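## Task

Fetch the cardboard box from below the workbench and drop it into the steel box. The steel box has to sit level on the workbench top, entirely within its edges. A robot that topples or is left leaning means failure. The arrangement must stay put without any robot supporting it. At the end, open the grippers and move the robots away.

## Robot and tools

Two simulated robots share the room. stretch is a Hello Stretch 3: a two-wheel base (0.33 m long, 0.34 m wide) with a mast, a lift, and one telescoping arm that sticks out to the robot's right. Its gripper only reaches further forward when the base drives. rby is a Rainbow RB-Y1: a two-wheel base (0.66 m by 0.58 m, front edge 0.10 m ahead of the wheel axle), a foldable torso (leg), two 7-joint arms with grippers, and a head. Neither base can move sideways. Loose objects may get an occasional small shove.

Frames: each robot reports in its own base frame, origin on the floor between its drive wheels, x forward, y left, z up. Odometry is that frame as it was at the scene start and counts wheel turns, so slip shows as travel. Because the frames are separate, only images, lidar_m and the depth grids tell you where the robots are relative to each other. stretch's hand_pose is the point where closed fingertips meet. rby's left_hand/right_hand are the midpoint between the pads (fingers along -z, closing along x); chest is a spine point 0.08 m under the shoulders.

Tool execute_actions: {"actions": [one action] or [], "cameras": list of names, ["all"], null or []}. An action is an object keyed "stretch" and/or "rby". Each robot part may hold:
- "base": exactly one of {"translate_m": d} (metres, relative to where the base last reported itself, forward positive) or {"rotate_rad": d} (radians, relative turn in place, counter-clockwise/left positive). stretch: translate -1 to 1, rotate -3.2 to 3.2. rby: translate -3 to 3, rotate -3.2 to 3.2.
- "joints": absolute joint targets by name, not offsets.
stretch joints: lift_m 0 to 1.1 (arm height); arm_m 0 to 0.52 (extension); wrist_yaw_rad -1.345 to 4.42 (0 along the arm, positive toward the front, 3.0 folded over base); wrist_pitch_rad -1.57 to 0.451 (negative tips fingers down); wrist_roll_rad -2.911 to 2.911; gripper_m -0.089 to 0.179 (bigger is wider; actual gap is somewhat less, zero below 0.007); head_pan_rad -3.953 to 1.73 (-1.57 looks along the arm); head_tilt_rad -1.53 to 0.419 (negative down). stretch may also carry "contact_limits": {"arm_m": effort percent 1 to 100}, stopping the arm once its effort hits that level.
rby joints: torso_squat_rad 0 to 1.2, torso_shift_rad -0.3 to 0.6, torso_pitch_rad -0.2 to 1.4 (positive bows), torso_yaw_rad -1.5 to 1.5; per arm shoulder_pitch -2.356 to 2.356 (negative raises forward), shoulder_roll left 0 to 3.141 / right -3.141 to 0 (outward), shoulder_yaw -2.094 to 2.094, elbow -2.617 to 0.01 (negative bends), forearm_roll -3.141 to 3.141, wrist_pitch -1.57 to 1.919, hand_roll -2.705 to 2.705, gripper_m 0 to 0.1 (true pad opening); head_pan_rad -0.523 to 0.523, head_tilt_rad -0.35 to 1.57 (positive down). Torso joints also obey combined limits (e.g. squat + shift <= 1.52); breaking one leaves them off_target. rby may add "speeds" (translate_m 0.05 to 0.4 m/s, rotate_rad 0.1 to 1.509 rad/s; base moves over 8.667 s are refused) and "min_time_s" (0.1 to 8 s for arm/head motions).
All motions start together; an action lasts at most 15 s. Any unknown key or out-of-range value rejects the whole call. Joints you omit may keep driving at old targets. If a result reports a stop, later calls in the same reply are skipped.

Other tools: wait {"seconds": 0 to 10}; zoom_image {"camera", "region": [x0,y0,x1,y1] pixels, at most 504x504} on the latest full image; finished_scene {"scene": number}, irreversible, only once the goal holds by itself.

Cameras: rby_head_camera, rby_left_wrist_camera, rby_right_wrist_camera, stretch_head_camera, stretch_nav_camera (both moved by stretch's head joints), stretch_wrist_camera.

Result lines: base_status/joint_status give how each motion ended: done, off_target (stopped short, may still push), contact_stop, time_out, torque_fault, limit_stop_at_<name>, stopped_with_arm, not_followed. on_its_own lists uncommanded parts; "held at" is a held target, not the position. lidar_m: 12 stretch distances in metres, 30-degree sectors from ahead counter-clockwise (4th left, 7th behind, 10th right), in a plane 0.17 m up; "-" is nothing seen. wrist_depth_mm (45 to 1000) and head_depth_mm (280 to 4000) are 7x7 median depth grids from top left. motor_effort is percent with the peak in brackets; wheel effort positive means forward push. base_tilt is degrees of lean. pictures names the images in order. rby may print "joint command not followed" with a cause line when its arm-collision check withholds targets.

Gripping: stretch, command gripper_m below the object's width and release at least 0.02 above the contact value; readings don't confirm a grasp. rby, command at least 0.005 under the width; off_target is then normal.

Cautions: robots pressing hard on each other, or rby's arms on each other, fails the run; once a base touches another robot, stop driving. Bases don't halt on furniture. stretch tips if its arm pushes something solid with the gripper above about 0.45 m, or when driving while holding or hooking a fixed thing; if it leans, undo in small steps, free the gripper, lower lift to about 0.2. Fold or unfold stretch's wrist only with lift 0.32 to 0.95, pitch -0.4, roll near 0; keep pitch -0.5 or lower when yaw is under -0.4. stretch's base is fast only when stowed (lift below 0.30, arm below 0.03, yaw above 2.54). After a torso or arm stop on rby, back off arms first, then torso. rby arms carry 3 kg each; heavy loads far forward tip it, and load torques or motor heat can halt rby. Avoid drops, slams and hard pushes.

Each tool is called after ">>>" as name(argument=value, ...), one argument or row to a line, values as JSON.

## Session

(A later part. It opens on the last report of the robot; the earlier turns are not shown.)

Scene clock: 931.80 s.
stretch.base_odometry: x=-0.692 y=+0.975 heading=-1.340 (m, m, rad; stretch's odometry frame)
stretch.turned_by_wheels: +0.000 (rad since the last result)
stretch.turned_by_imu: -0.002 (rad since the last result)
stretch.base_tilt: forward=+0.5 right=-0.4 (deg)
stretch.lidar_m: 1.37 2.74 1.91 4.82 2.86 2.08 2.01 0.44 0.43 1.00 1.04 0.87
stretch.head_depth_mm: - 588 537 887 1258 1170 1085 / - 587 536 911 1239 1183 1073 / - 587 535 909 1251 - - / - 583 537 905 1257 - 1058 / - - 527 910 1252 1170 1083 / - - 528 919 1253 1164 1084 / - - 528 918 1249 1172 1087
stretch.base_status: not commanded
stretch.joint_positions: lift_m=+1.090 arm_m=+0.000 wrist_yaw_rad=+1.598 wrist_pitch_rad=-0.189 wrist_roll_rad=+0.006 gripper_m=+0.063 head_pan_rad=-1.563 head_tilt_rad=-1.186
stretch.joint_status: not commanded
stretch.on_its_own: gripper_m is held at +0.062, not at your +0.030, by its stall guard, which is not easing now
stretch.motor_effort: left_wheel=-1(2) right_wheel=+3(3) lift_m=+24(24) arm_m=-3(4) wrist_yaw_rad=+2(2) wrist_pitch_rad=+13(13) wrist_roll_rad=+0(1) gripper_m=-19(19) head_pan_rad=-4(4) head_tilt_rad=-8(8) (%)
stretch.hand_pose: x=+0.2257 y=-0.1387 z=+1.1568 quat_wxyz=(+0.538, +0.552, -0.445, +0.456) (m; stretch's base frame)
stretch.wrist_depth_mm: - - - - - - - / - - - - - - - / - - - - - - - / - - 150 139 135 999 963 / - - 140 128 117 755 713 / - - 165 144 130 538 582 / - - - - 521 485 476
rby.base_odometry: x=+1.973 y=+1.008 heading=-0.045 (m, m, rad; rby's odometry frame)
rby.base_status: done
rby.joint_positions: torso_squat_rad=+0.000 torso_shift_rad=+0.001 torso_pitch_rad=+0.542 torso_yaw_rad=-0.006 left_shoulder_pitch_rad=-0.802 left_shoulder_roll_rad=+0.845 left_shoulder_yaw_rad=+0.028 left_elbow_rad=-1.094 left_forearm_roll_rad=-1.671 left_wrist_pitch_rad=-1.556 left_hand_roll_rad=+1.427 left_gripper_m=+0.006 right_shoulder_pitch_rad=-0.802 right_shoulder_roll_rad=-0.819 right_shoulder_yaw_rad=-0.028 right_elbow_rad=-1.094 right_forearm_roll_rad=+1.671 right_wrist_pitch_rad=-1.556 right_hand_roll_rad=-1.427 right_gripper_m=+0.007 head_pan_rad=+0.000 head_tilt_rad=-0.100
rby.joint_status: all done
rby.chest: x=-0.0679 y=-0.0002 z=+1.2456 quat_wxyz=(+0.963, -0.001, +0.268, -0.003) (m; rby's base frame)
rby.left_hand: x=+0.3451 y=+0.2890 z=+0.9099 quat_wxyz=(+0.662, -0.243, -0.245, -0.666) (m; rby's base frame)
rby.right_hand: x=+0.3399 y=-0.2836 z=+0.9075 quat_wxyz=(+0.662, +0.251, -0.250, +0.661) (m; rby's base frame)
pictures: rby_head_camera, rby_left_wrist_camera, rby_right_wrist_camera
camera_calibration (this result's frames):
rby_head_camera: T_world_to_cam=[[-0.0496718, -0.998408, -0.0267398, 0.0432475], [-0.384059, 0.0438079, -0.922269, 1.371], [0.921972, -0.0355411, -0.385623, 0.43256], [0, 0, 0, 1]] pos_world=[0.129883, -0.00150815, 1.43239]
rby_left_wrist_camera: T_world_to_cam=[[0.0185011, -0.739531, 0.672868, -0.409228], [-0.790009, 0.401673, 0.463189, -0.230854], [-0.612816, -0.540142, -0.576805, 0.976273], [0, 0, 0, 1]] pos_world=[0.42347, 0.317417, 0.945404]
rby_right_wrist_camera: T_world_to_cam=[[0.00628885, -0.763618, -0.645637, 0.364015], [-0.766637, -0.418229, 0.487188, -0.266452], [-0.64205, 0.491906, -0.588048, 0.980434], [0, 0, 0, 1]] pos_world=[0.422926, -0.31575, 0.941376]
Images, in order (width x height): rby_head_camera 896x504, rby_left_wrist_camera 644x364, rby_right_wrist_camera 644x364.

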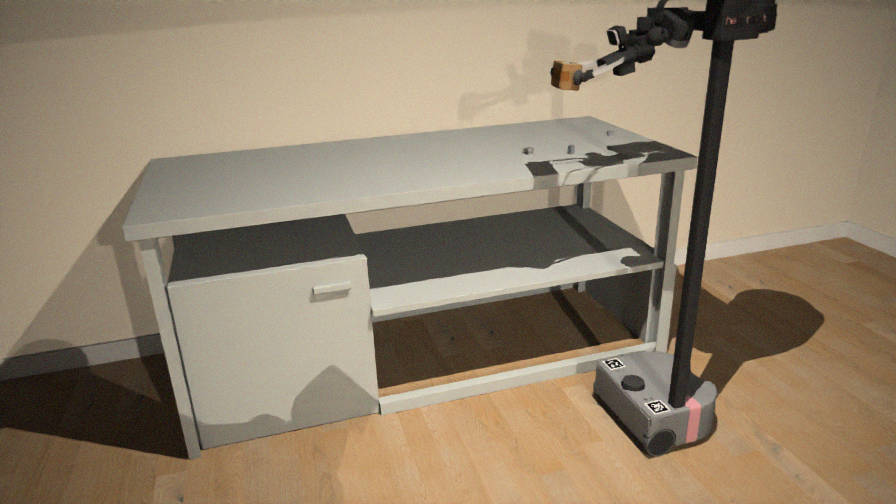

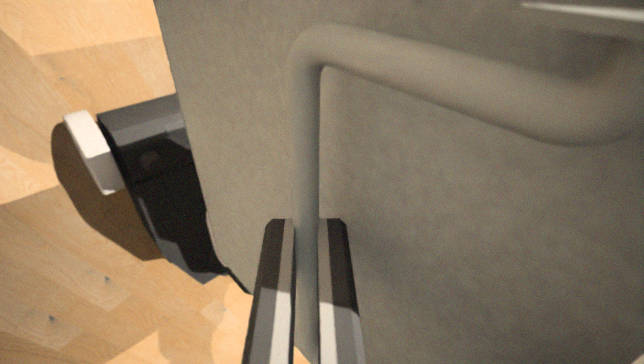

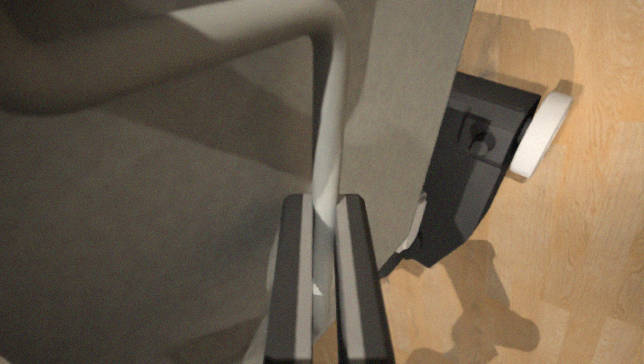

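>>> execute_actions(
  actions=[
    {"rby":{"base":{"rotate_rad":0.094},"min_time_s":1.6,"joints":{"torso_pitch_rad":0.44,"left_shoulder_pitch_rad":-0.905,"left_shoulder_roll_rad":0.944,"left_shoulder_yaw_rad":-0.15,"left_elbow_rad":-1.023,"left_forearm_roll_rad":-1.525,"left_wrist_pitch_rad":-1.568,"left_hand_roll_rad":1.502,"right_shoulder_pitch_rad":-0.905,"right_shoulder_roll_rad":-0.922,"right_shoulder_yaw_rad":0.15,"right_elbow_rad":-1.023,"right_forearm_roll_rad":1.525,"right_wrist_pitch_rad":-1.568,"right_hand_roll_rad":-1.502,"head_tilt_rad":0.2}}},
  ],
  cameras=["rby_left_wrist_camera","rby_right_wrist_camera"],
)

>>> execute_actions(
  actions=[
    {"rby":{"base":{"translate_m":1.17},"speeds":{"translate_m":0.3}}},
  ],
  cameras=[],
)

>>> execute_actions(
  actions=[
    {"rby":{"base":{"rotate_rad":0.16},"joints":{"torso_pitch_rad":0.36}}},
  ],
  cameras=["rby_left_wrist_camera","rby_right_wrist_camera","rby_head_camera"],
)

Scene clock: 952.20 s.
stretch.base_odometry: x=-0.692 y=+0.975 heading=-1.340 (m, m, rad; stretch's odometry frame)
stretch.turned_by_wheels: +0.000 (rad since the last result)
stretch.turned_by_imu: -0.001 (rad since the last result)
stretch.base_tilt: forward=+0.5 right=-0.4 (deg)
stretch.lidar_m: 1.37 2.73 1.88 4.82 2.86 2.08 2.01 0.44 0.43 1.00 1.04 0.87
stretch.head_depth_mm: - 588 536 886 1258 1170 1084 / - 589 536 908 1239 1186 1073 / - 587 537 910 1252 - - / - 581 537 909 1253 - 1059 / - - 528 909 1250 1170 1086 / - - 528 918 1255 1171 1083 / - - 528 918 1255 1171 1086
stretch.base_status: not commanded
stretch.joint_positions: lift_m=+1.090 arm_m=+0.000 wrist_yaw_rad=+1.598 wrist_pitch_rad=-0.189 wrist_roll_rad=+0.006 gripper_m=+0.063 head_pan_rad=-1.563 head_tilt_rad=-1.186
stretch.joint_status: not commanded
stretch.on_its_own: gripper_m is held at +0.062, not at your +0.030, by its stall guard, which is not easing now
stretch.motor_effort: left_wheel=-1(1) right_wheel=+3(3) lift_m=+24(24) arm_m=-3(3) wrist_yaw_rad=+2(2) wrist_pitch_rad=+13(13) wrist_roll_rad=+0(1) gripper_m=-19(19) head_pan_rad=-3(4) head_tilt_rad=-7(8) (%)
stretch.hand_pose: x=+0.2257 y=-0.1387 z=+1.1568 quat_wxyz=(+0.538, +0.552, -0.445, +0.456) (m; stretch's base frame)
stretch.wrist_depth_mm: - - - - - - - / - - - - - - - / - - - - - - - / - - 150 138 136 - 964 / - - 140 128 117 757 723 / - - 165 144 130 545 576 / - - - - 523 487 485
rby.base_odometry: x=+1.973 y=+1.008 heading=+0.049 (m, m, rad; rby's odometry frame)
rby.base_status: done
rby.joint_positions: torso_squat_rad=+0.000 torso_shift_rad=+0.001 torso_pitch_rad=+0.442 torso_yaw_rad=-0.006 left_shoulder_pitch_rad=-0.856 left_shoulder_roll_rad=+0.904 left_shoulder_yaw_rad=-0.087 left_elbow_rad=-1.050 left_forearm_roll_rad=-1.590 left_wrist_pitch_rad=-1.562 left_hand_roll_rad=+1.470 left_gripper_m=+0.006 right_shoulder_pitch_rad=-0.854 right_shoulder_roll_rad=-0.879 right_shoulder_yaw_rad=+0.087 right_elbow_rad=-1.050 right_forearm_roll_rad=+1.590 right_wrist_pitch_rad=-1.562 right_hand_roll_rad=-1.470 right_gripper_m=+0.007 head_pan_rad=+0.000 head_tilt_rad=+0.200
rby.joint_status: left_shoulder_pitch_rad contact_stop_at_left_forearm_roll_rad (moved -0.054 of -0.103); left_shoulder_roll_rad contact_stop_at_left_forearm_roll_rad (moved +0.058 of +0.099); left_shoulder_yaw_rad contact_stop_at_left_forearm_roll_rad (moved -0.114 of -0.178); left_elbow_rad contact_stop_at_left_forearm_roll_rad (moved +0.044 of +0.071); left_forearm_roll_rad contact_stop (moved +0.081 of +0.146); left_hand_roll_rad contact_stop_at_left_forearm_roll_rad (moved +0.043 of +0.075); right_shoulder_pitch_rad contact_stop_at_right_forearm_roll_rad (moved -0.053 of -0.103); right_shoulder_roll_rad contact_stop_at_right_forearm_roll_rad (moved -0.060 of -0.103); right_shoulder_yaw_rad contact_stop_at_right_forearm_roll_rad (moved +0.114 of +0.178); right_elbow_rad contact_stop_at_right_forearm_roll_rad (moved +0.044 of +0.071); right_forearm_roll_rad contact_stop (moved -0.081 of -0.146); right_hand_roll_rad contact_stop_at_right_forearm_roll_rad (moved -0.043 of -0.075); the others done
rby.on_its_own: left_shoulder_pitch_rad is held at -0.858, not at your -0.905, since a contact_stop; left_shoulder_roll_rad is held at +0.905, not at your +0.944, since a contact_stop; left_shoulder_yaw_rad is held at -0.085, not at your -0.150, since a contact_stop; left_elbow_rad is held at -1.051, not at your -1.023, since a contact_stop; left_forearm_roll_rad is held at -1.589, not at your -1.525, since a contact_stop; left_hand_roll_rad is held at +1.470, not at your +1.502, since a contact_stop; right_shoulder_pitch_rad is held at -0.857, not at your -0.905, since a contact_stop; right_shoulder_roll_rad is held at -0.881, not at your -0.922, since a contact_stop; right_shoulder_yaw_rad is held at +0.085, not at your +0.150, since a contact_stop; right_elbow_rad is held at -1.051, not at your -1.023, since a contact_stop; right_forearm_roll_rad is held at +1.589, not at your +1.525, since a contact_stop; right_hand_roll_rad is held at -1.470, not at your -1.502, since a contact_stop
rby.chest: x=-0.0951 y=-0.0003 z=+1.2602 quat_wxyz=(+0.976, -0.001, +0.219, -0.003) (m; rby's base frame)
rby.left_hand: x=+0.3469 y=+0.2888 z=+0.9735 quat_wxyz=(+0.657, -0.231, -0.253, -0.672) (m; rby's base frame)
rby.right_hand: x=+0.3419 y=-0.2842 z=+0.9705 quat_wxyz=(+0.656, +0.238, -0.256, +0.669) (m; rby's base frame)
pictures: rby_left_wrist_camera, rby_right_wrist_camera
camera_calibration (this result's frames):
rby_left_wrist_camera: T_world_to_cam=[[-0.006946, -0.74423, 0.667888, -0.437111], [-0.802097, 0.402998, 0.44072, -0.233052], [-0.597154, -0.532649, -0.599743, 1.02873], [0, 0, 0, 1]] pos_world=[0.424343, 0.31656, 1.01162]
rby_right_wrist_camera: T_world_to_cam=[[0.0320829, -0.769178, -0.638229, 0.386611], [-0.778458, -0.419733, 0.46672, -0.272357], [-0.626876, 0.481861, -0.612239, 1.03444], [0, 0, 0, 1]] pos_world=[0.424046, -0.315402, 1.00719]
Images, in order (width x height): rby_left_wrist_camera 644x364, rby_right_wrist_camera 644x364.

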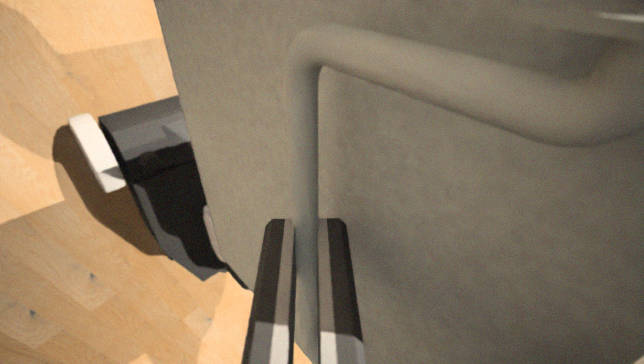

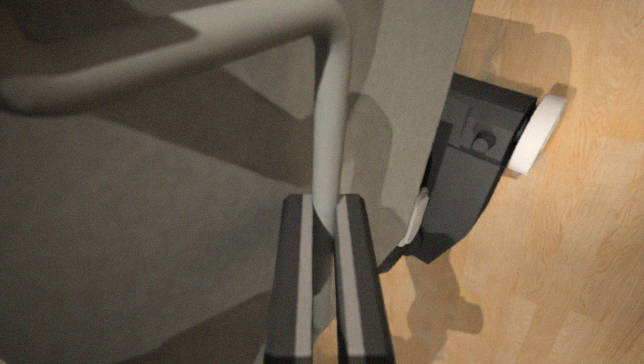

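not run: a stop came earlier in this reply.

not run: a stop came earlier in this reply.

>>> execute_actions(
  actions=[
    {"rby":{"base":{"translate_m":1.17},"speeds":{"translate_m":0.3},"joints":{"left_shoulder_pitch_rad":-0.858,"left_shoulder_roll_rad":0.905,"left_shoulder_yaw_rad":-0.086,"left_elbow_rad":-1.051,"left_forearm_roll_rad":-1.59,"left_wrist_pitch_rad":-1.562,"left_hand_roll_rad":1.47,"right_shoulder_pitch_rad":-0.857,"right_shoulder_roll_rad":-0.881,"right_shoulder_yaw_rad":0.086,"right_elbow_rad":-1.051,"right_forearm_roll_rad":1.59,"right_wrist_pitch_rad":-1.562,"right_hand_roll_rad":-1.47}}},
  ],
  cameras=[],
)

>>> execute_actions(
  actions=[
    {"rby":{"base":{"rotate_rad":0.16},"joints":{"torso_pitch_rad":0.35}}},
  ],
  cameras=["rby_left_wrist_camera","rby_right_wrist_camera","rby_head_camera"],
)

Scene clock: 970.27 s.
stretch.base_odometry: x=-0.692 y=+0.975 heading=-1.340 (m, m, rad; stretch's odometry frame)
stretch.turned_by_wheels: +0.000 (rad since the last result)
stretch.turned_by_imu: -0.002 (rad since the last result)
stretch.base_tilt: forward=+0.5 right=-0.4 (deg)
stretch.lidar_m: 1.37 0.82 0.92 4.83 2.86 2.07 2.02 0.44 0.43 1.00 1.04 0.87
stretch.head_depth_mm: - 587 537 886 1257 1176 1089 / - 588 536 908 1244 1187 1072 / - 587 536 908 1253 - - / - 581 536 908 1253 - 1060 / - - 528 907 1254 1168 1083 / - - 528 917 1251 1168 1082 / - - 527 919 1252 1166 1084
stretch.base_status: not commanded
stretch.joint_positions: lift_m=+1.090 arm_m=+0.000 wrist_yaw_rad=+1.598 wrist_pitch_rad=-0.189 wrist_roll_rad=+0.006 gripper_m=+0.063 head_pan_rad=-1.563 head_tilt_rad=-1.186
stretch.joint_status: not commanded
stretch.on_its_own: gripper_m is held at +0.062, not at your +0.030, by its stall guard, which is not easing now
stretch.motor_effort: left_wheel=-2(2) right_wheel=+3(3) lift_m=+24(24) arm_m=-3(3) wrist_yaw_rad=+2(2) wrist_pitch_rad=+13(13) wrist_roll_rad=+0(0) gripper_m=-19(20) head_pan_rad=-4(4) head_tilt_rad=-7(8) (%)
stretch.hand_pose: x=+0.2257 y=-0.1387 z=+1.1568 quat_wxyz=(+0.538, +0.552, -0.445, +0.456) (m; stretch's base frame)
stretch.wrist_depth_mm: 738 - - - - - - / 792 - - - - - - / 447 - - - - - - / 438 588 150 138 136 - 966 / - 650 140 128 117 759 721 / - - 165 144 130 548 584 / - - - - 519 483 477
rby.base_odometry: x=+3.141 y=+1.065 heading=+0.048 (m, m, rad; rby's odometry frame)
rby.base_status: done
rby.joint_positions: torso_squat_rad=+0.000 torso_shift_rad=+0.001 torso_pitch_rad=+0.442 torso_yaw_rad=-0.006 left_shoulder_pitch_rad=-0.856 left_shoulder_roll_rad=+0.904 left_shoulder_yaw_rad=-0.088 left_elbow_rad=-1.050 left_forearm_roll_rad=-1.591 left_wrist_pitch_rad=-1.562 left_hand_roll_rad=+1.470 left_gripper_m=+0.006 right_shoulder_pitch_rad=-0.855 right_shoulder_roll_rad=-0.879 right_shoulder_yaw_rad=+0.088 right_elbow_rad=-1.050 right_forearm_roll_rad=+1.591 right_wrist_pitch_rad=-1.562 right_hand_roll_rad=-1.470 right_gripper_m=+0.007 head_pan_rad=+0.000 head_tilt_rad=+0.200
rby.joint_status: all done
rby.chest: x=-0.0950 y=-0.0003 z=+1.2602 quat_wxyz=(+0.976, -0.001, +0.219, -0.003) (m; rby's base frame)
rby.left_hand: x=+0.3470 y=+0.2888 z=+0.9731 quat_wxyz=(+0.657, -0.230, -0.252, -0.672) (m; rby's base frame)
rby.right_hand: x=+0.3419 y=-0.2842 z=+0.9700 quat_wxyz=(+0.656, +0.238, -0.256, +0.669) (m; rby's base frame)
pictures: none
No camera images: the call's "cameras" was empty. Leave "cameras" out to get every camera's image.

Scene clock: 971.73 s.
stretch.base_odometry: x=-0.692 y=+0.975 heading=-1.340 (m, m, rad; stretch's odometry frame)
stretch.turned_by_wheels: +0.000 (rad since the last result)
stretch.turned_by_imu: +0.000 (rad since the last result)
stretch.base_tilt: forward=+0.5 right=-0.4 (deg)
stretch.lidar_m: 1.37 0.79 0.99 4.83 2.86 2.08 2.01 0.44 0.43 1.00 1.04 0.87
stretch.head_depth_mm: - 589 537 887 1256 1170 1086 / - 587 535 912 1240 1185 1075 / - 586 536 908 1247 - - / - 583 536 909 1252 - 1059 / - - 528 909 1250 1171 1087 / - - 527 917 1250 1170 1085 / - - 528 917 1253 1171 1081
stretch.base_status: not commanded
stretch.joint_positions: lift_m=+1.090 arm_m=+0.000 wrist_yaw_rad=+1.598 wrist_pitch_rad=-0.189 wrist_roll_rad=+0.006 gripper_m=+0.063 head_pan_rad=-1.563 head_tilt_rad=-1.186
stretch.joint_status: not commanded
stretch.on_its_own: gripper_m is held at +0.062, not at your +0.030, by its stall guard, which is not easing now
stretch.motor_effort: left_wheel=-2(2) right_wheel=+2(3) lift_m=+24(24) arm_m=-3(3) wrist_yaw_rad=+2(2) wrist_pitch_rad=+13(13) wrist_roll_rad=+0(0) gripper_m=-19(19) head_pan_rad=-4(3) head_tilt_rad=-8(8) (%)
stretch.hand_pose: x=+0.2257 y=-0.1387 z=+1.1568 quat_wxyz=(+0.538, +0.552, -0.445, +0.456) (m; stretch's base frame)
stretch.wrist_depth_mm: 728 - - - - - - / 396 - - - - - - / 397 491 874 - - - - / - 640 150 139 135 - 979 / - - 140 128 117 756 718 / - - 165 144 130 547 582 / - - - - 519 488 486
rby.base_odometry: x=+3.141 y=+1.065 heading=+0.207 (m, m, rad; rby's odometry frame)
rby.base_status: done
rby.joint_positions: torso_squat_rad=+0.000 torso_shift_rad=+0.001 torso_pitch_rad=+0.352 torso_yaw_rad=-0.006 left_shoulder_pitch_rad=-0.856 left_shoulder_roll_rad=+0.903 left_shoulder_yaw_rad=-0.088 left_elbow_rad=-1.050 left_forearm_roll_rad=-1.591 left_wrist_pitch_rad=-1.562 left_hand_roll_rad=+1.470 left_gripper_m=+0.006 right_shoulder_pitch_rad=-0.854 right_shoulder_roll_rad=-0.879 right_shoulder_yaw_rad=+0.088 right_elbow_rad=-1.050 right_forearm_roll_rad=+1.591 right_wrist_pitch_rad=-1.562 right_hand_roll_rad=-1.470 right_gripper_m=+0.007 head_pan_rad=+0.000 head_tilt_rad=+0.200
rby.joint_status: all done
rby.chest: x=-0.1207 y=-0.0003 z=+1.2709 quat_wxyz=(+0.985, +0.000, +0.175, -0.003) (m; rby's base frame)
rby.left_hand: x=+0.3452 y=+0.2887 z=+1.0248 quat_wxyz=(+0.644, -0.200, -0.281, -0.682) (m; rby's base frame)
rby.right_hand: x=+0.3404 y=-0.2843 z=+1.0213 quat_wxyz=(+0.644, +0.208, -0.285, +0.679) (m; rby's base frame)
pictures: rby_head_camera, rby_left_wrist_camera, rby_right_wrist_camera
camera_calibration (this result's frames):
rby_head_camera: T_world_to_cam=[[-0.0531842, -0.998327, -0.0226723, 0.0341773], [-0.482955, 0.0455877, -0.874458, 1.30778], [0.874029, -0.0355576, -0.484571, 0.670873], [0, 0, 0, 1]] pos_world=[0.0470529, -0.00164388, 1.46946]
rby_left_wrist_camera: T_world_to_cam=[[-0.0673451, -0.745168, 0.663467, -0.445851], [-0.838129, 0.403022, 0.367577, -0.169643], [-0.541299, -0.531317, -0.651689, 1.09204], [0, 0, 0, 1]] pos_world=[0.418914, 0.316357, 1.06984]
rby_right_wrist_camera: T_world_to_cam=[[0.0892066, -0.77004, -0.631728, 0.392705], [-0.816976, -0.419372, 0.395825, -0.211686], [-0.56973, 0.480796, -0.666515, 1.10035], [0, 0, 0, 1]] pos_world=[0.418931, -0.315423, 1.06528]
Images, in order (width x height): rby_head_camera 896x504, rby_left_wrist_camera 644x364, rby_right_wrist_camera 644x364.

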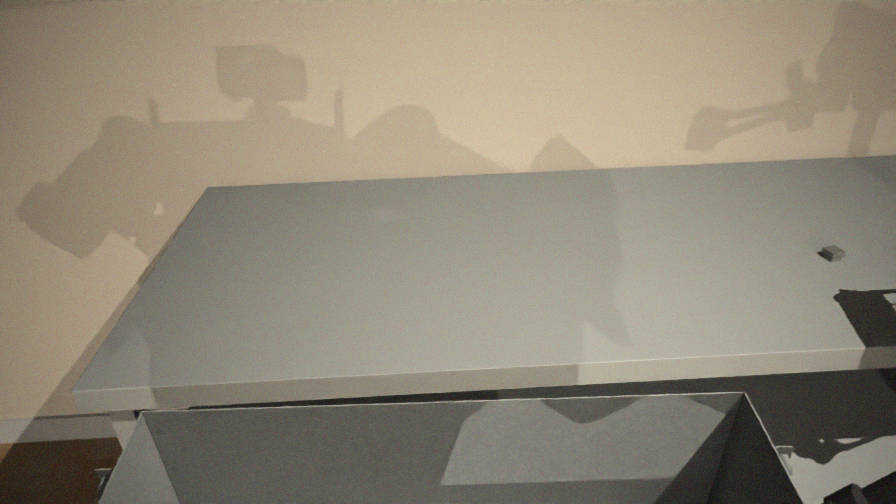

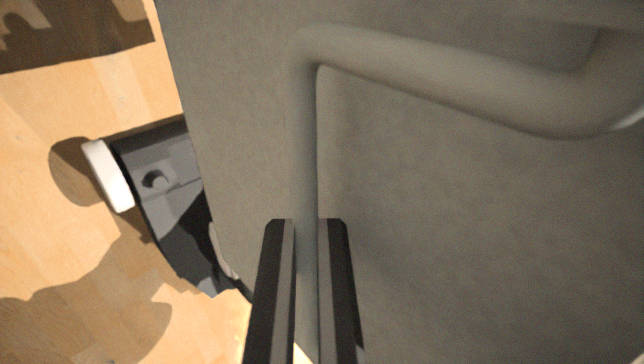

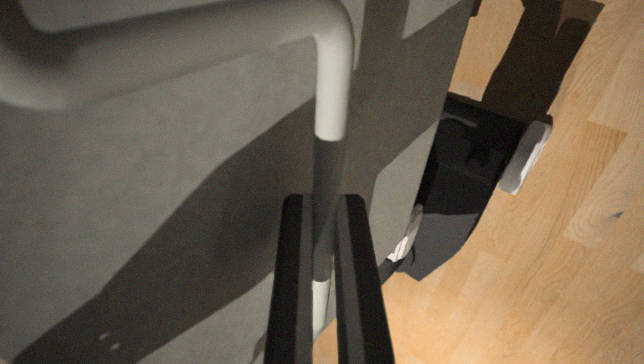

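>>> execute_actions(
  actions=[],
)

Scene clock: 991.53 s.
stretch.base_odometry: x=-0.692 y=+0.975 heading=-1.340 (m, m, rad; stretch's odometry frame)
stretch.turned_by_wheels: +0.000 (rad since the last result)
stretch.turned_by_imu: -0.001 (rad since the last result)
stretch.base_tilt: forward=+0.5 right=-0.4 (deg)
stretch.lidar_m: 1.36 0.79 0.99 4.80 2.85 2.08 2.01 0.44 0.43 1.00 1.04 0.87
stretch.head_depth_mm: - 588 537 886 1255 1170 1085 / - 587 536 908 1241 1183 1077 / - 588 537 909 1247 - - / - 582 537 908 1254 - 1060 / - - 528 905 1249 1169 1085 / - - 528 919 1253 1174 1085 / - - 527 920 1255 1165 1083
stretch.base_status: not commanded
stretch.joint_positions: lift_m=+1.090 arm_m=+0.000 wrist_yaw_rad=+1.598 wrist_pitch_rad=-0.189 wrist_roll_rad=+0.006 gripper_m=+0.063 head_pan_rad=-1.563 head_tilt_rad=-1.186
stretch.joint_status: not commanded
stretch.on_its_own: gripper_m is held at +0.062, not at your +0.030, by its stall guard, which is not easing now
stretch.motor_effort: left_wheel=-2(2) right_wheel=+3(3) lift_m=+24(24) arm_m=-3(3) wrist_yaw_rad=+3(2) wrist_pitch_rad=+13(13) wrist_roll_rad=+0(0) gripper_m=-19(19) head_pan_rad=-4(3) head_tilt_rad=-7(8) (%)
stretch.hand_pose: x=+0.2257 y=-0.1387 z=+1.1568 quat_wxyz=(+0.538, +0.552, -0.445, +0.456) (m; stretch's base frame)
stretch.wrist_depth_mm: 740 - - - - - - / 398 - - - - - - / 397 493 873 - - - - / 977 638 150 139 135 991 975 / - - 140 128 117 761 721 / - - 165 144 130 543 581 / - - - - 526 488 477
rby.base_odometry: x=+3.141 y=+1.065 heading=+0.207 (m, m, rad; rby's odometry frame)
rby.base_status: done
rby.joint_positions: torso_squat_rad=+0.000 torso_shift_rad=+0.001 torso_pitch_rad=+0.352 torso_yaw_rad=-0.006 left_shoulder_pitch_rad=-0.856 left_shoulder_roll_rad=+0.903 left_shoulder_yaw_rad=-0.088 left_elbow_rad=-1.050 left_forearm_roll_rad=-1.591 left_wrist_pitch_rad=-1.562 left_hand_roll_rad=+1.470 left_gripper_m=+0.006 right_shoulder_pitch_rad=-0.854 right_shoulder_roll_rad=-0.879 right_shoulder_yaw_rad=+0.088 right_elbow_rad=-1.050 right_forearm_roll_rad=+1.591 right_wrist_pitch_rad=-1.562 right_hand_roll_rad=-1.470 right_gripper_m=+0.007 head_pan_rad=+0.000 head_tilt_rad=+0.200
rby.joint_status: all done
rby.chest: x=-0.1207 y=-0.0003 z=+1.2709 quat_wxyz=(+0.985, +0.000, +0.175, -0.003) (m; rby's base frame)
rby.left_hand: x=+0.3452 y=+0.2887 z=+1.0248 quat_wxyz=(+0.644, -0.200, -0.281, -0.682) (m; rby's base frame)
rby.right_hand: x=+0.3404 y=-0.2843 z=+1.0213 quat_wxyz=(+0.644, +0.208, -0.285, +0.679) (m; rby's base frame)
pictures: rby_head_camera, rby_left_wrist_camera, rby_right_wrist_camera, stretch_head_camera (sideways: a quarter turn clockwise sets it upright), stretch_nav_camera (sideways: a quarter turn counterclockwise sets it upright), stretch_wrist_camera
camera_calibration (this result's frames):
rby_head_camera: T_world_to_cam=[[-0.0531843, -0.998327, -0.022672, 0.0341771], [-0.482955, 0.0455876, -0.874458, 1.30778], [0.874029, -0.0355579, -0.484572, 0.670873], [0, 0, 0, 1]] pos_world=[0.0470529, -0.00164367, 1.46946]
rby_left_wrist_camera: T_world_to_cam=[[-0.0673437, -0.745168, 0.663468, -0.445852], [-0.838129, 0.403021, 0.367578, -0.169643], [-0.541299, -0.531318, -0.651688, 1.09204], [0, 0, 0, 1]] pos_world=[0.418914, 0.316358, 1.06984]
rby_right_wrist_camera: T_world_to_cam=[[0.0892062, -0.77004, -0.631728, 0.392705], [-0.816974, -0.419373, 0.395827, -0.211689], [-0.569732, 0.480795, -0.666514, 1.10035], [0, 0, 0, 1]] pos_world=[0.41893, -0.315422, 1.06528]
stretch_head_camera: T_world_to_cam=[[-0.0140625, 0.909542, -0.415374, 0.560025], [0.999865, 0.0163198, 0.00188492, -0.00593667], [0.00849325, -0.415291, -0.909649, 1.13875], [0, 0, 0, 1]] pos_world=[0.00413952, -0.0363548, 1.2685]
stretch_nav_camera: T_world_to_cam=[[-0.0221926, -0.926944, 0.374542, -0.442823], [-0.99969, 0.0163576, -0.0187513, 0.079824], [0.0112548, -0.374842, -0.92702, 1.16979], [0, 0, 0, 1]] pos_world=[0.0568061, 0.0267106, 1.25178]
stretch_wrist_camera: T_world_to_cam=[[0.0465445, -0.997683, -0.0496258, -0.0863399], [-0.401582, 0.0267996, -0.915431, 1.17726], [0.914639, 0.0625371, -0.399404, 0.429945], [0, 0, 0, 1]] pos_world=[0.0835394, -0.144577, 1.24514]
Images, in order (width x height): rby_head_camera 896x504, rby_left_wrist_camera 644x364, rby_right_wrist_camera 644x364, stretch_head_camera 896x504, stretch_nav_camera 672x504, stretch_wrist_camera 644x364.

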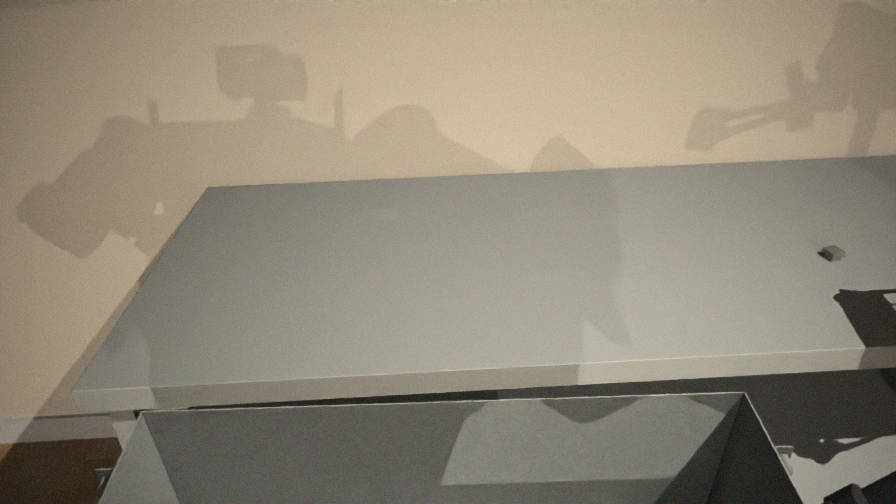

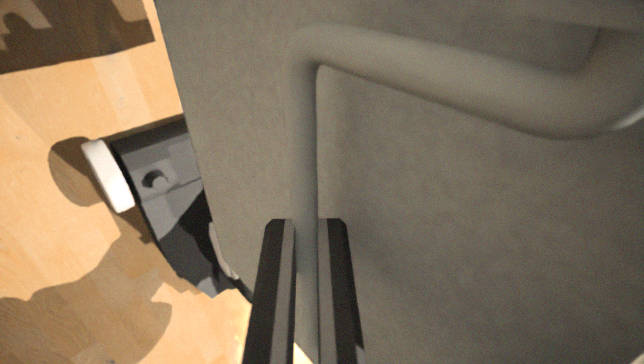

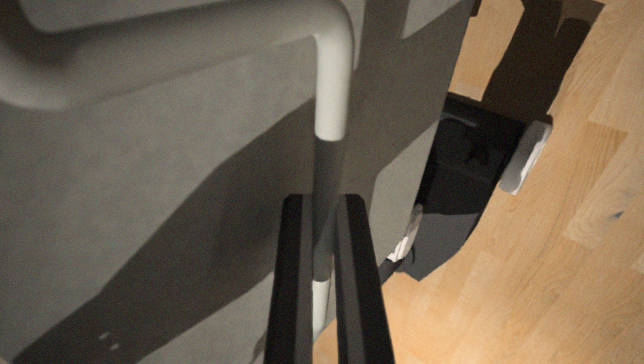

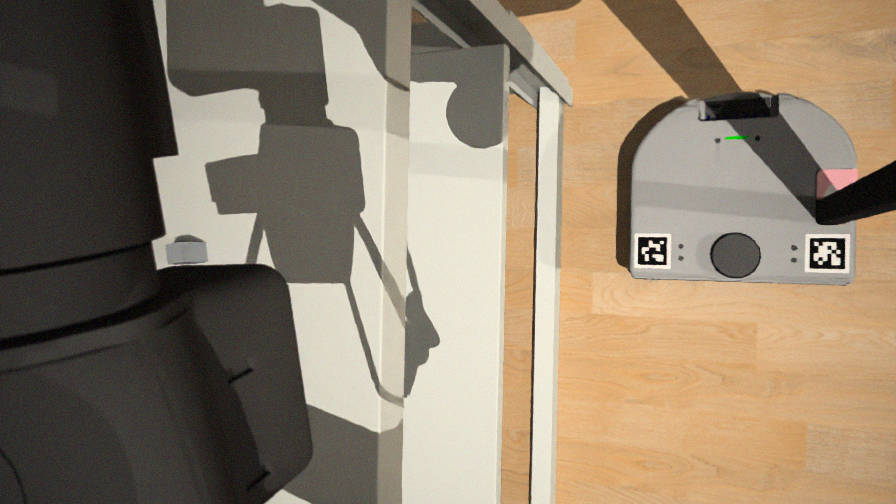

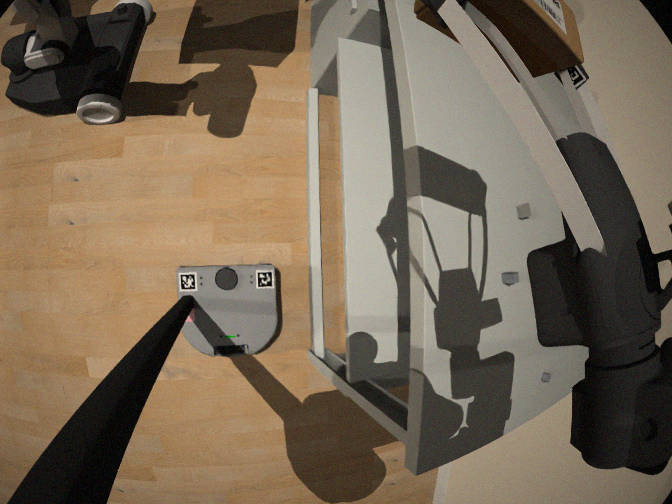

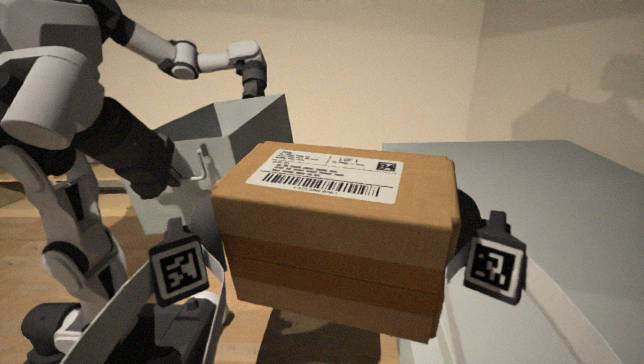

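>>> execute_actions(
  actions=[
    {"stretch":{"base":{"translate_m":-0.15}},"rby":{"base":{"translate_m":0.45},"speeds":{"translate_m":0.25},"joints":{"head_tilt_rad":0.5}}},
  ],
  cameras=["rby_head_camera","stretch_wrist_camera","stretch_nav_camera","rby_right_wrist_camera"],
)

Scene clock: 1005.07 s.
stretch.base_odometry: x=-0.726 y=+1.122 heading=-1.340 (m, m, rad; stretch's odometry frame)
stretch.turned_by_wheels: +0.000 (rad since the last result)
stretch.turned_by_imu: -0.003 (rad since the last result)
stretch.base_tilt: forward=+0.5 right=-0.5 (deg)
stretch.lidar_m: 0.77 0.87 3.68 4.82 2.64 1.92 1.86 1.51 0.34 0.73 1.04 1.01
stretch.head_depth_mm: - 598 537 1355 1269 1170 1092 / - 587 536 790 1252 1181 1074 / - 587 536 910 1251 - - / - 587 536 909 1256 - 1056 / - - 529 908 1255 1168 1083 / - - 528 906 1255 1172 1083 / - - 526 919 1249 1166 1086
stretch.base_status: done
stretch.joint_positions: lift_m=+1.090 arm_m=+0.000 wrist_yaw_rad=+1.598 wrist_pitch_rad=-0.189 wrist_roll_rad=+0.006 gripper_m=+0.063 head_pan_rad=-1.563 head_tilt_rad=-1.186
stretch.joint_status: not commanded
stretch.on_its_own: gripper_m is held at +0.062, not at your +0.030, by its stall guard, which is not easing now
stretch.motor_effort: left_wheel=-2(5) right_wheel=+2(4) lift_m=+24(24) arm_m=-3(3) wrist_yaw_rad=+2(3) wrist_pitch_rad=+13(13) wrist_roll_rad=+0(0) gripper_m=-20(19) head_pan_rad=-4(4) head_tilt_rad=-8(8) (%)
stretch.hand_pose: x=+0.2257 y=-0.1387 z=+1.1568 quat_wxyz=(+0.538, +0.552, -0.445, +0.456) (m; stretch's base frame)
stretch.wrist_depth_mm: - - 589 - - - - / - - 530 505 523 - - / - - - - 707 - - / - - 150 138 135 - 969 / - - 140 128 117 763 729 / - - 165 144 130 543 579 / - - - - 520 486 482
rby.base_odometry: x=+3.582 y=+1.157 heading=+0.207 (m, m, rad; rby's odometry frame)
rby.base_status: done
rby.joint_positions: torso_squat_rad=+0.000 torso_shift_rad=+0.001 torso_pitch_rad=+0.352 torso_yaw_rad=-0.006 left_shoulder_pitch_rad=-0.856 left_shoulder_roll_rad=+0.903 left_shoulder_yaw_rad=-0.088 left_elbow_rad=-1.050 left_forearm_roll_rad=-1.591 left_wrist_pitch_rad=-1.562 left_hand_roll_rad=+1.470 left_gripper_m=+0.006 right_shoulder_pitch_rad=-0.854 right_shoulder_roll_rad=-0.879 right_shoulder_yaw_rad=+0.088 right_elbow_rad=-1.050 right_forearm_roll_rad=+1.591 right_wrist_pitch_rad=-1.562 right_hand_roll_rad=-1.470 right_gripper_m=+0.007 head_pan_rad=+0.000 head_tilt_rad=+0.500
rby.joint_status: all done
rby.chest: x=-0.1207 y=-0.0003 z=+1.2709 quat_wxyz=(+0.985, +0.000, +0.175, -0.003) (m; rby's base frame)
rby.left_hand: x=+0.3452 y=+0.2887 z=+1.0247 quat_wxyz=(+0.645, -0.200, -0.281, -0.682) (m; rby's base frame)
rby.right_hand: x=+0.3403 y=-0.2843 z=+1.0212 quat_wxyz=(+0.644, +0.208, -0.285, +0.679) (m; rby's base frame)
pictures: rby_head_camera, rby_right_wrist_camera, stretch_nav_camera (sideways: a quarter turn counterclockwise sets it upright), stretch_wrist_camera
camera_calibration (this result's frames):
rby_head_camera: T_world_to_cam=[[-0.0583257, -0.99827, -0.00747474, 0.011953], [-0.719833, 0.0472431, -0.692537, 1.03645], [0.691692, -0.0350121, -0.721343, 1.00874], [0, 0, 0, 1]] pos_world=[0.0490299, -0.00171452, 1.44551]
rby_right_wrist_camera: T_world_to_cam=[[0.0890146, -0.770061, -0.63173, 0.392667], [-0.816838, -0.419374, 0.396108, -0.212012], [-0.569958, 0.480762, -0.666345, 1.10013], [0, 0, 0, 1]] pos_world=[0.418894, -0.315434, 1.0651]
stretch_nav_camera: T_world_to_cam=[[-0.0221927, -0.926944, 0.374542, -0.442823], [-0.99969, 0.0163577, -0.0187513, 0.079824], [0.0112547, -0.374842, -0.92702, 1.16979], [0, 0, 0, 1]] pos_world=[0.0568062, 0.0267106, 1.25178]
stretch_wrist_camera: T_world_to_cam=[[0.046544, -0.997683, -0.0496259, -0.0863398], [-0.401582, 0.0268, -0.915431, 1.17726], [0.91464, 0.0625367, -0.399404, 0.429945], [0, 0, 0, 1]] pos_world=[0.0835394, -0.144577, 1.24514]
Images, in order (width x height): rby_head_camera 896x504, rby_right_wrist_camera 644x364, stretch_nav_camera 672x504, stretch_wrist_camera 644x364.

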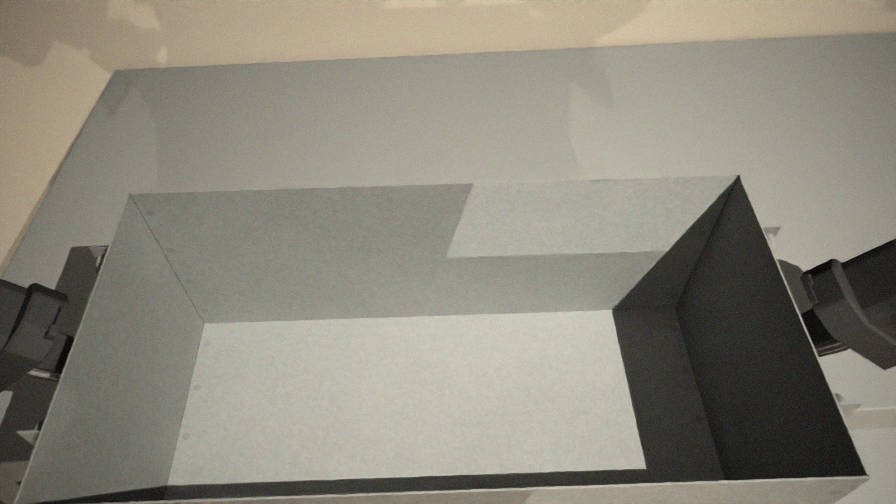

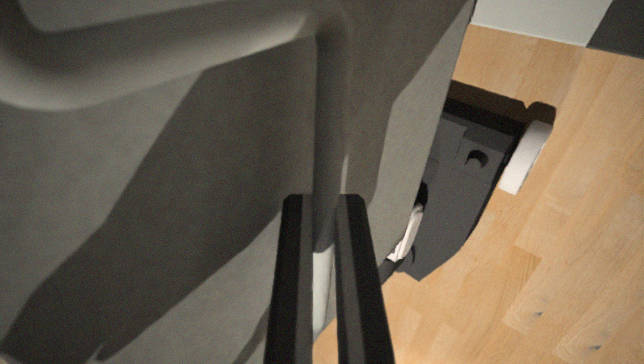

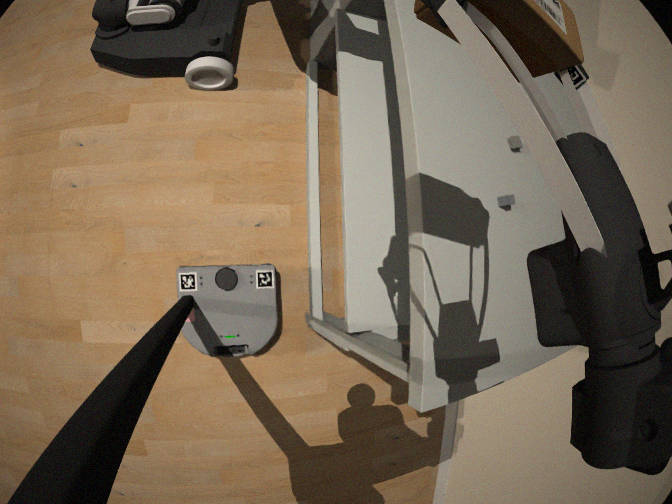

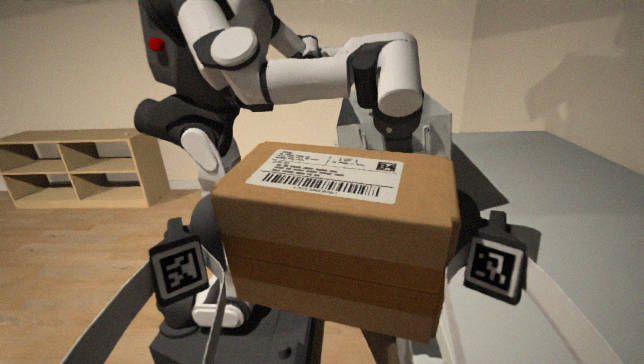

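>>> execute_actions(
  actions=[
    {"rby":{"base":{"translate_m":0.205},"speeds":{"translate_m":0.15},"joints":{"head_tilt_rad":0.7}}},
  ],
  cameras=["rby_head_camera","stretch_wrist_camera"],
)

>>> execute_actions(
  actions=[
    {"rby":{"joints":{"torso_pitch_rad":0.405}}},
  ],
  cameras=["rby_head_camera","stretch_wrist_camera","rby_right_wrist_camera","rby_left_wrist_camera"],
)

Scene clock: 1013.97 s.
stretch.base_odometry: x=-0.726 y=+1.122 heading=-1.340 (m, m, rad; stretch's odometry frame)
stretch.turned_by_wheels: +0.000 (rad since the last result)
stretch.turned_by_imu: -0.002 (rad since the last result)
stretch.base_tilt: forward=+0.4 right=-0.4 (deg)
stretch.lidar_m: 0.77 0.87 3.69 4.83 2.65 1.92 1.86 1.51 0.34 0.73 1.04 1.01
stretch.head_depth_mm: - 596 538 1345 1268 1170 1086 / - 588 537 789 1254 1187 1074 / - 587 537 908 1251 - - / - 586 536 907 1257 - 1057 / - - 527 908 1255 1167 1085 / - - 527 907 1249 1167 1087 / - - 527 918 1255 1169 1080
stretch.base_status: not commanded
stretch.joint_positions: lift_m=+1.090 arm_m=+0.000 wrist_yaw_rad=+1.598 wrist_pitch_rad=-0.189 wrist_roll_rad=+0.006 gripper_m=+0.063 head_pan_rad=-1.563 head_tilt_rad=-1.186
stretch.joint_status: not commanded
stretch.on_its_own: gripper_m is held at +0.062, not at your +0.030, by its stall guard, which is not easing now
stretch.motor_effort: left_wheel=-1(1) right_wheel=+2(2) lift_m=+24(24) arm_m=-3(3) wrist_yaw_rad=+3(2) wrist_pitch_rad=+13(13) wrist_roll_rad=+0(0) gripper_m=-19(20) head_pan_rad=-4(4) head_tilt_rad=-8(8) (%)
stretch.hand_pose: x=+0.2257 y=-0.1387 z=+1.1568 quat_wxyz=(+0.538, +0.552, -0.445, +0.456) (m; stretch's base frame)
stretch.wrist_depth_mm: - - 825 557 - - - / - - 951 587 488 480 - / - - 959 - - 628 - / - - 150 139 136 750 965 / - - 141 128 117 764 722 / - - 165 144 130 546 569 / - - - - 516 482 481
rby.base_odometry: x=+3.782 y=+1.200 heading=+0.208 (m, m, rad; rby's odometry frame)
rby.base_status: done
rby.joint_positions: torso_squat_rad=+0.000 torso_shift_rad=+0.001 torso_pitch_rad=+0.352 torso_yaw_rad=-0.006 left_shoulder_pitch_rad=-0.856 left_shoulder_roll_rad=+0.903 left_shoulder_yaw_rad=-0.088 left_elbow_rad=-1.050 left_forearm_roll_rad=-1.591 left_wrist_pitch_rad=-1.562 left_hand_roll_rad=+1.470 left_gripper_m=+0.006 right_shoulder_pitch_rad=-0.854 right_shoulder_roll_rad=-0.879 right_shoulder_yaw_rad=+0.088 right_elbow_rad=-1.050 right_forearm_roll_rad=+1.591 right_wrist_pitch_rad=-1.562 right_hand_roll_rad=-1.470 right_gripper_m=+0.007 head_pan_rad=+0.000 head_tilt_rad=+0.700
rby.joint_status: all done
rby.chest: x=-0.1207 y=-0.0003 z=+1.2709 quat_wxyz=(+0.985, +0.000, +0.175, -0.003) (m; rby's base frame)
rby.left_hand: x=+0.3452 y=+0.2887 z=+1.0247 quat_wxyz=(+0.645, -0.200, -0.281, -0.682) (m; rby's base frame)
rby.right_hand: x=+0.3403 y=-0.2843 z=+1.0211 quat_wxyz=(+0.644, +0.208, -0.285, +0.679) (m; rby's base frame)
pictures: rby_head_camera, stretch_wrist_camera
camera_calibration (this result's frames):
rby_head_camera: T_world_to_cam=[[-0.0591379, -0.998245, 0.00321413, -0.00358363], [-0.843038, 0.0482184, -0.535688, 0.805009], [0.534593, -0.0343891, -0.84441, 1.18245], [0, 0, 0, 1]] pos_world=[0.0463115, -0.00173013, 1.42972]
stretch_wrist_camera: T_world_to_cam=[[0.0465445, -0.997683, -0.0496258, -0.0863398], [-0.401582, 0.0267997, -0.915431, 1.17726], [0.914639, 0.0625371, -0.399404, 0.429945], [0, 0, 0, 1]] pos_world=[0.0835394, -0.144577, 1.24514]
Images, in order (width x height): rby_head_camera 896x504, stretch_wrist_camera 644x364.

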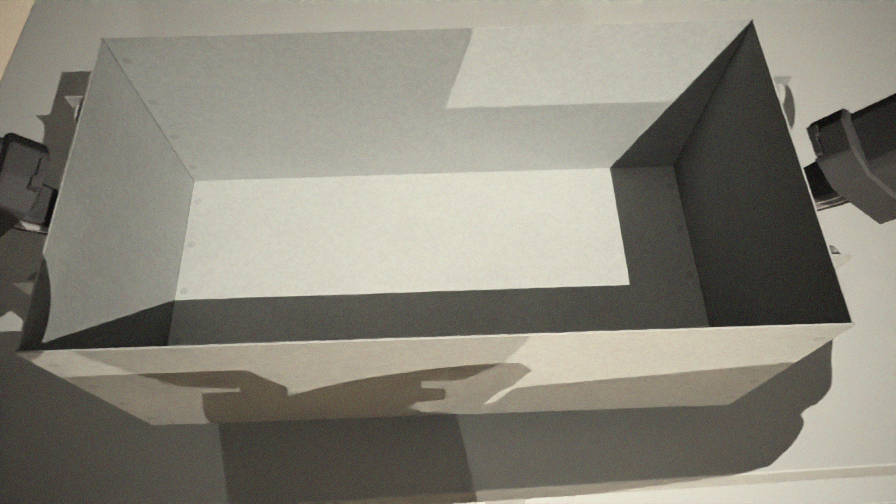

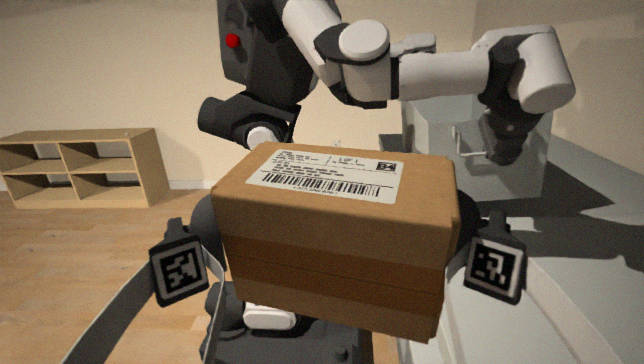

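Scene clock: 1014.93 s.
stretch.base_odometry: x=-0.726 y=+1.122 heading=-1.340 (m, m, rad; stretch's odometry frame)
stretch.turned_by_wheels: +0.000 (rad since the last result)
stretch.turned_by_imu: +0.000 (rad since the last result)
stretch.base_tilt: forward=+0.5 right=-0.4 (deg)
stretch.lidar_m: 0.77 0.88 3.68 4.81 2.64 1.92 1.86 1.51 0.34 0.73 1.04 1.01
stretch.head_depth_mm: - 597 536 1354 1273 1173 1087 / - 588 537 788 1259 1184 1075 / - 586 536 908 1248 - - / - 587 536 909 1255 - 1057 / - - 528 906 1251 1169 1089 / - - 528 906 1249 1167 1088 / - - 528 920 1253 1169 1085
stretch.base_status: not commanded
stretch.joint_positions: lift_m=+1.090 arm_m=+0.000 wrist_yaw_rad=+1.598 wrist_pitch_rad=-0.189 wrist_roll_rad=+0.006 gripper_m=+0.063 head_pan_rad=-1.563 head_tilt_rad=-1.186
stretch.joint_status: not commanded
stretch.on_its_own: gripper_m is held at +0.062, not at your +0.030, by its stall guard, which is not easing now
stretch.motor_effort: left_wheel=-1(1) right_wheel=+2(2) lift_m=+24(24) arm_m=-3(3) wrist_yaw_rad=+2(2) wrist_pitch_rad=+13(13) wrist_roll_rad=+0(0) gripper_m=-20(20) head_pan_rad=-3(3) head_tilt_rad=-8(8) (%)
stretch.hand_pose: x=+0.2257 y=-0.1387 z=+1.1568 quat_wxyz=(+0.538, +0.552, -0.445, +0.456) (m; stretch's base frame)
stretch.wrist_depth_mm: - - 819 576 - - - / - - 980 587 502 486 - / - - 983 - 966 552 - / - - 150 138 135 759 978 / - - 140 128 117 755 724 / - - 165 144 130 548 574 / - - - - 517 486 475
rby.base_odometry: x=+3.782 y=+1.200 heading=+0.208 (m, m, rad; rby's odometry frame)
rby.base_status: not commanded
rby.joint_positions: torso_squat_rad=+0.000 torso_shift_rad=+0.001 torso_pitch_rad=+0.407 torso_yaw_rad=-0.006 left_shoulder_pitch_rad=-0.856 left_shoulder_roll_rad=+0.903 left_shoulder_yaw_rad=-0.088 left_elbow_rad=-1.050 left_forearm_roll_rad=-1.591 left_wrist_pitch_rad=-1.562 left_hand_roll_rad=+1.470 left_gripper_m=+0.006 right_shoulder_pitch_rad=-0.854 right_shoulder_roll_rad=-0.879 right_shoulder_yaw_rad=+0.088 right_elbow_rad=-1.050 right_forearm_roll_rad=+1.591 right_wrist_pitch_rad=-1.562 right_hand_roll_rad=-1.470 right_gripper_m=+0.007 head_pan_rad=+0.000 head_tilt_rad=+0.700
rby.joint_status: all done
rby.chest: x=-0.1049 y=-0.0003 z=+1.2646 quat_wxyz=(+0.979, -0.001, +0.202, -0.003) (m; rby's base frame)
rby.left_hand: x=+0.3468 y=+0.2887 z=+0.9931 quat_wxyz=(+0.652, -0.219, -0.264, -0.676) (m; rby's base frame)
rby.right_hand: x=+0.3417 y=-0.2843 z=+0.9898 quat_wxyz=(+0.652, +0.227, -0.267, +0.673) (m; rby's base frame)
pictures: rby_head_camera, rby_left_wrist_camera, rby_right_wrist_camera, stretch_wrist_camera
camera_calibration (this result's frames):
rby_head_camera: T_world_to_cam=[[-0.0588515, -0.998246, 0.00646215, -0.00670242], [-0.871233, 0.0482013, -0.488497, 0.752338], [0.487328, -0.0343788, -0.872542, 1.19928], [0, 0, 0, 1]] pos_world=[0.0706258, -0.00172456, 1.41398]
rby_left_wrist_camera: T_world_to_cam=[[-0.0305398, -0.74523, 0.666108, -0.440067], [-0.816551, 0.402948, 0.413374, -0.209644], [-0.576465, -0.531286, -0.620824, 1.05376], [0, 0, 0, 1]] pos_world=[0.422832, 0.316372, 1.03399]
rby_right_wrist_camera: T_world_to_cam=[[0.0541187, -0.770066, -0.635665, 0.388588], [-0.793784, -0.419386, 0.440479, -0.250269], [-0.605787, 0.480743, -0.633963, 1.06022], [0, 0, 0, 1]] pos_world=[0.422577, -0.315413, 1.02939]
stretch_wrist_camera: T_world_to_cam=[[0.0465444, -0.997683, -0.0496259, -0.0863397], [-0.401582, 0.0267998, -0.915431, 1.17726], [0.914639, 0.0625371, -0.399404, 0.429945], [0, 0, 0, 1]] pos_world=[0.0835394, -0.144577, 1.24514]
Images, in order (width x height): rby_head_camera 896x504, rby_left_wrist_camera 644x364, rby_right_wrist_camera 644x364, stretch_wrist_camera 644x364.

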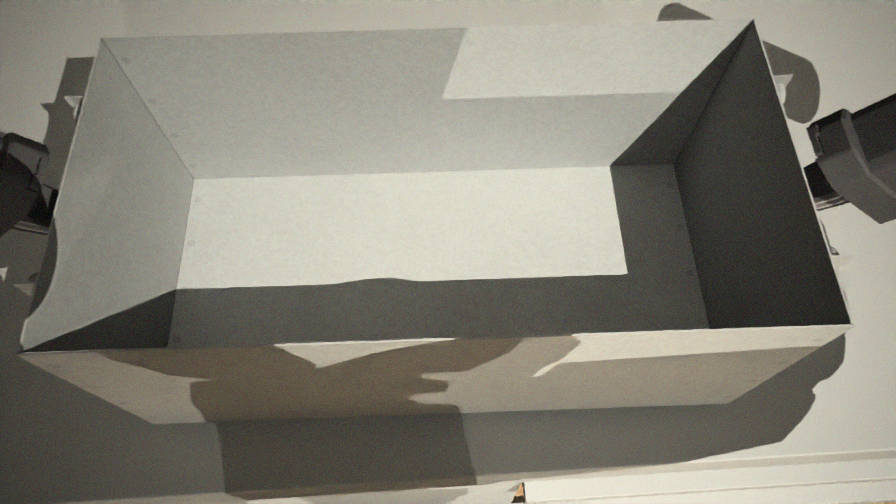

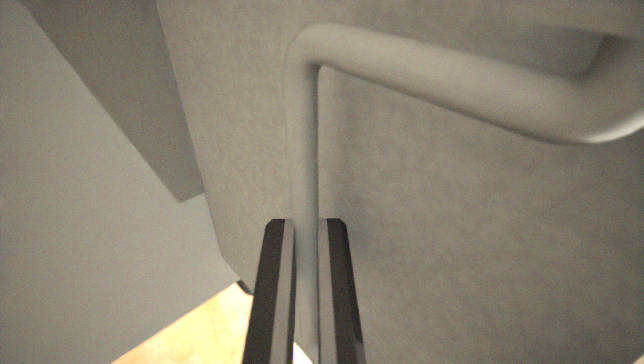

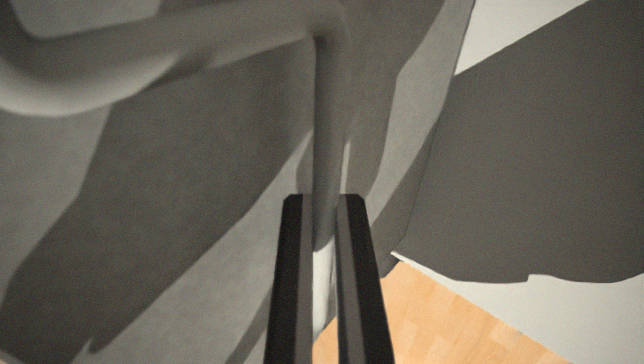

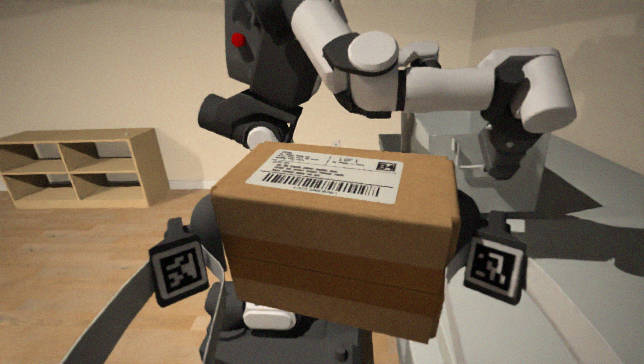

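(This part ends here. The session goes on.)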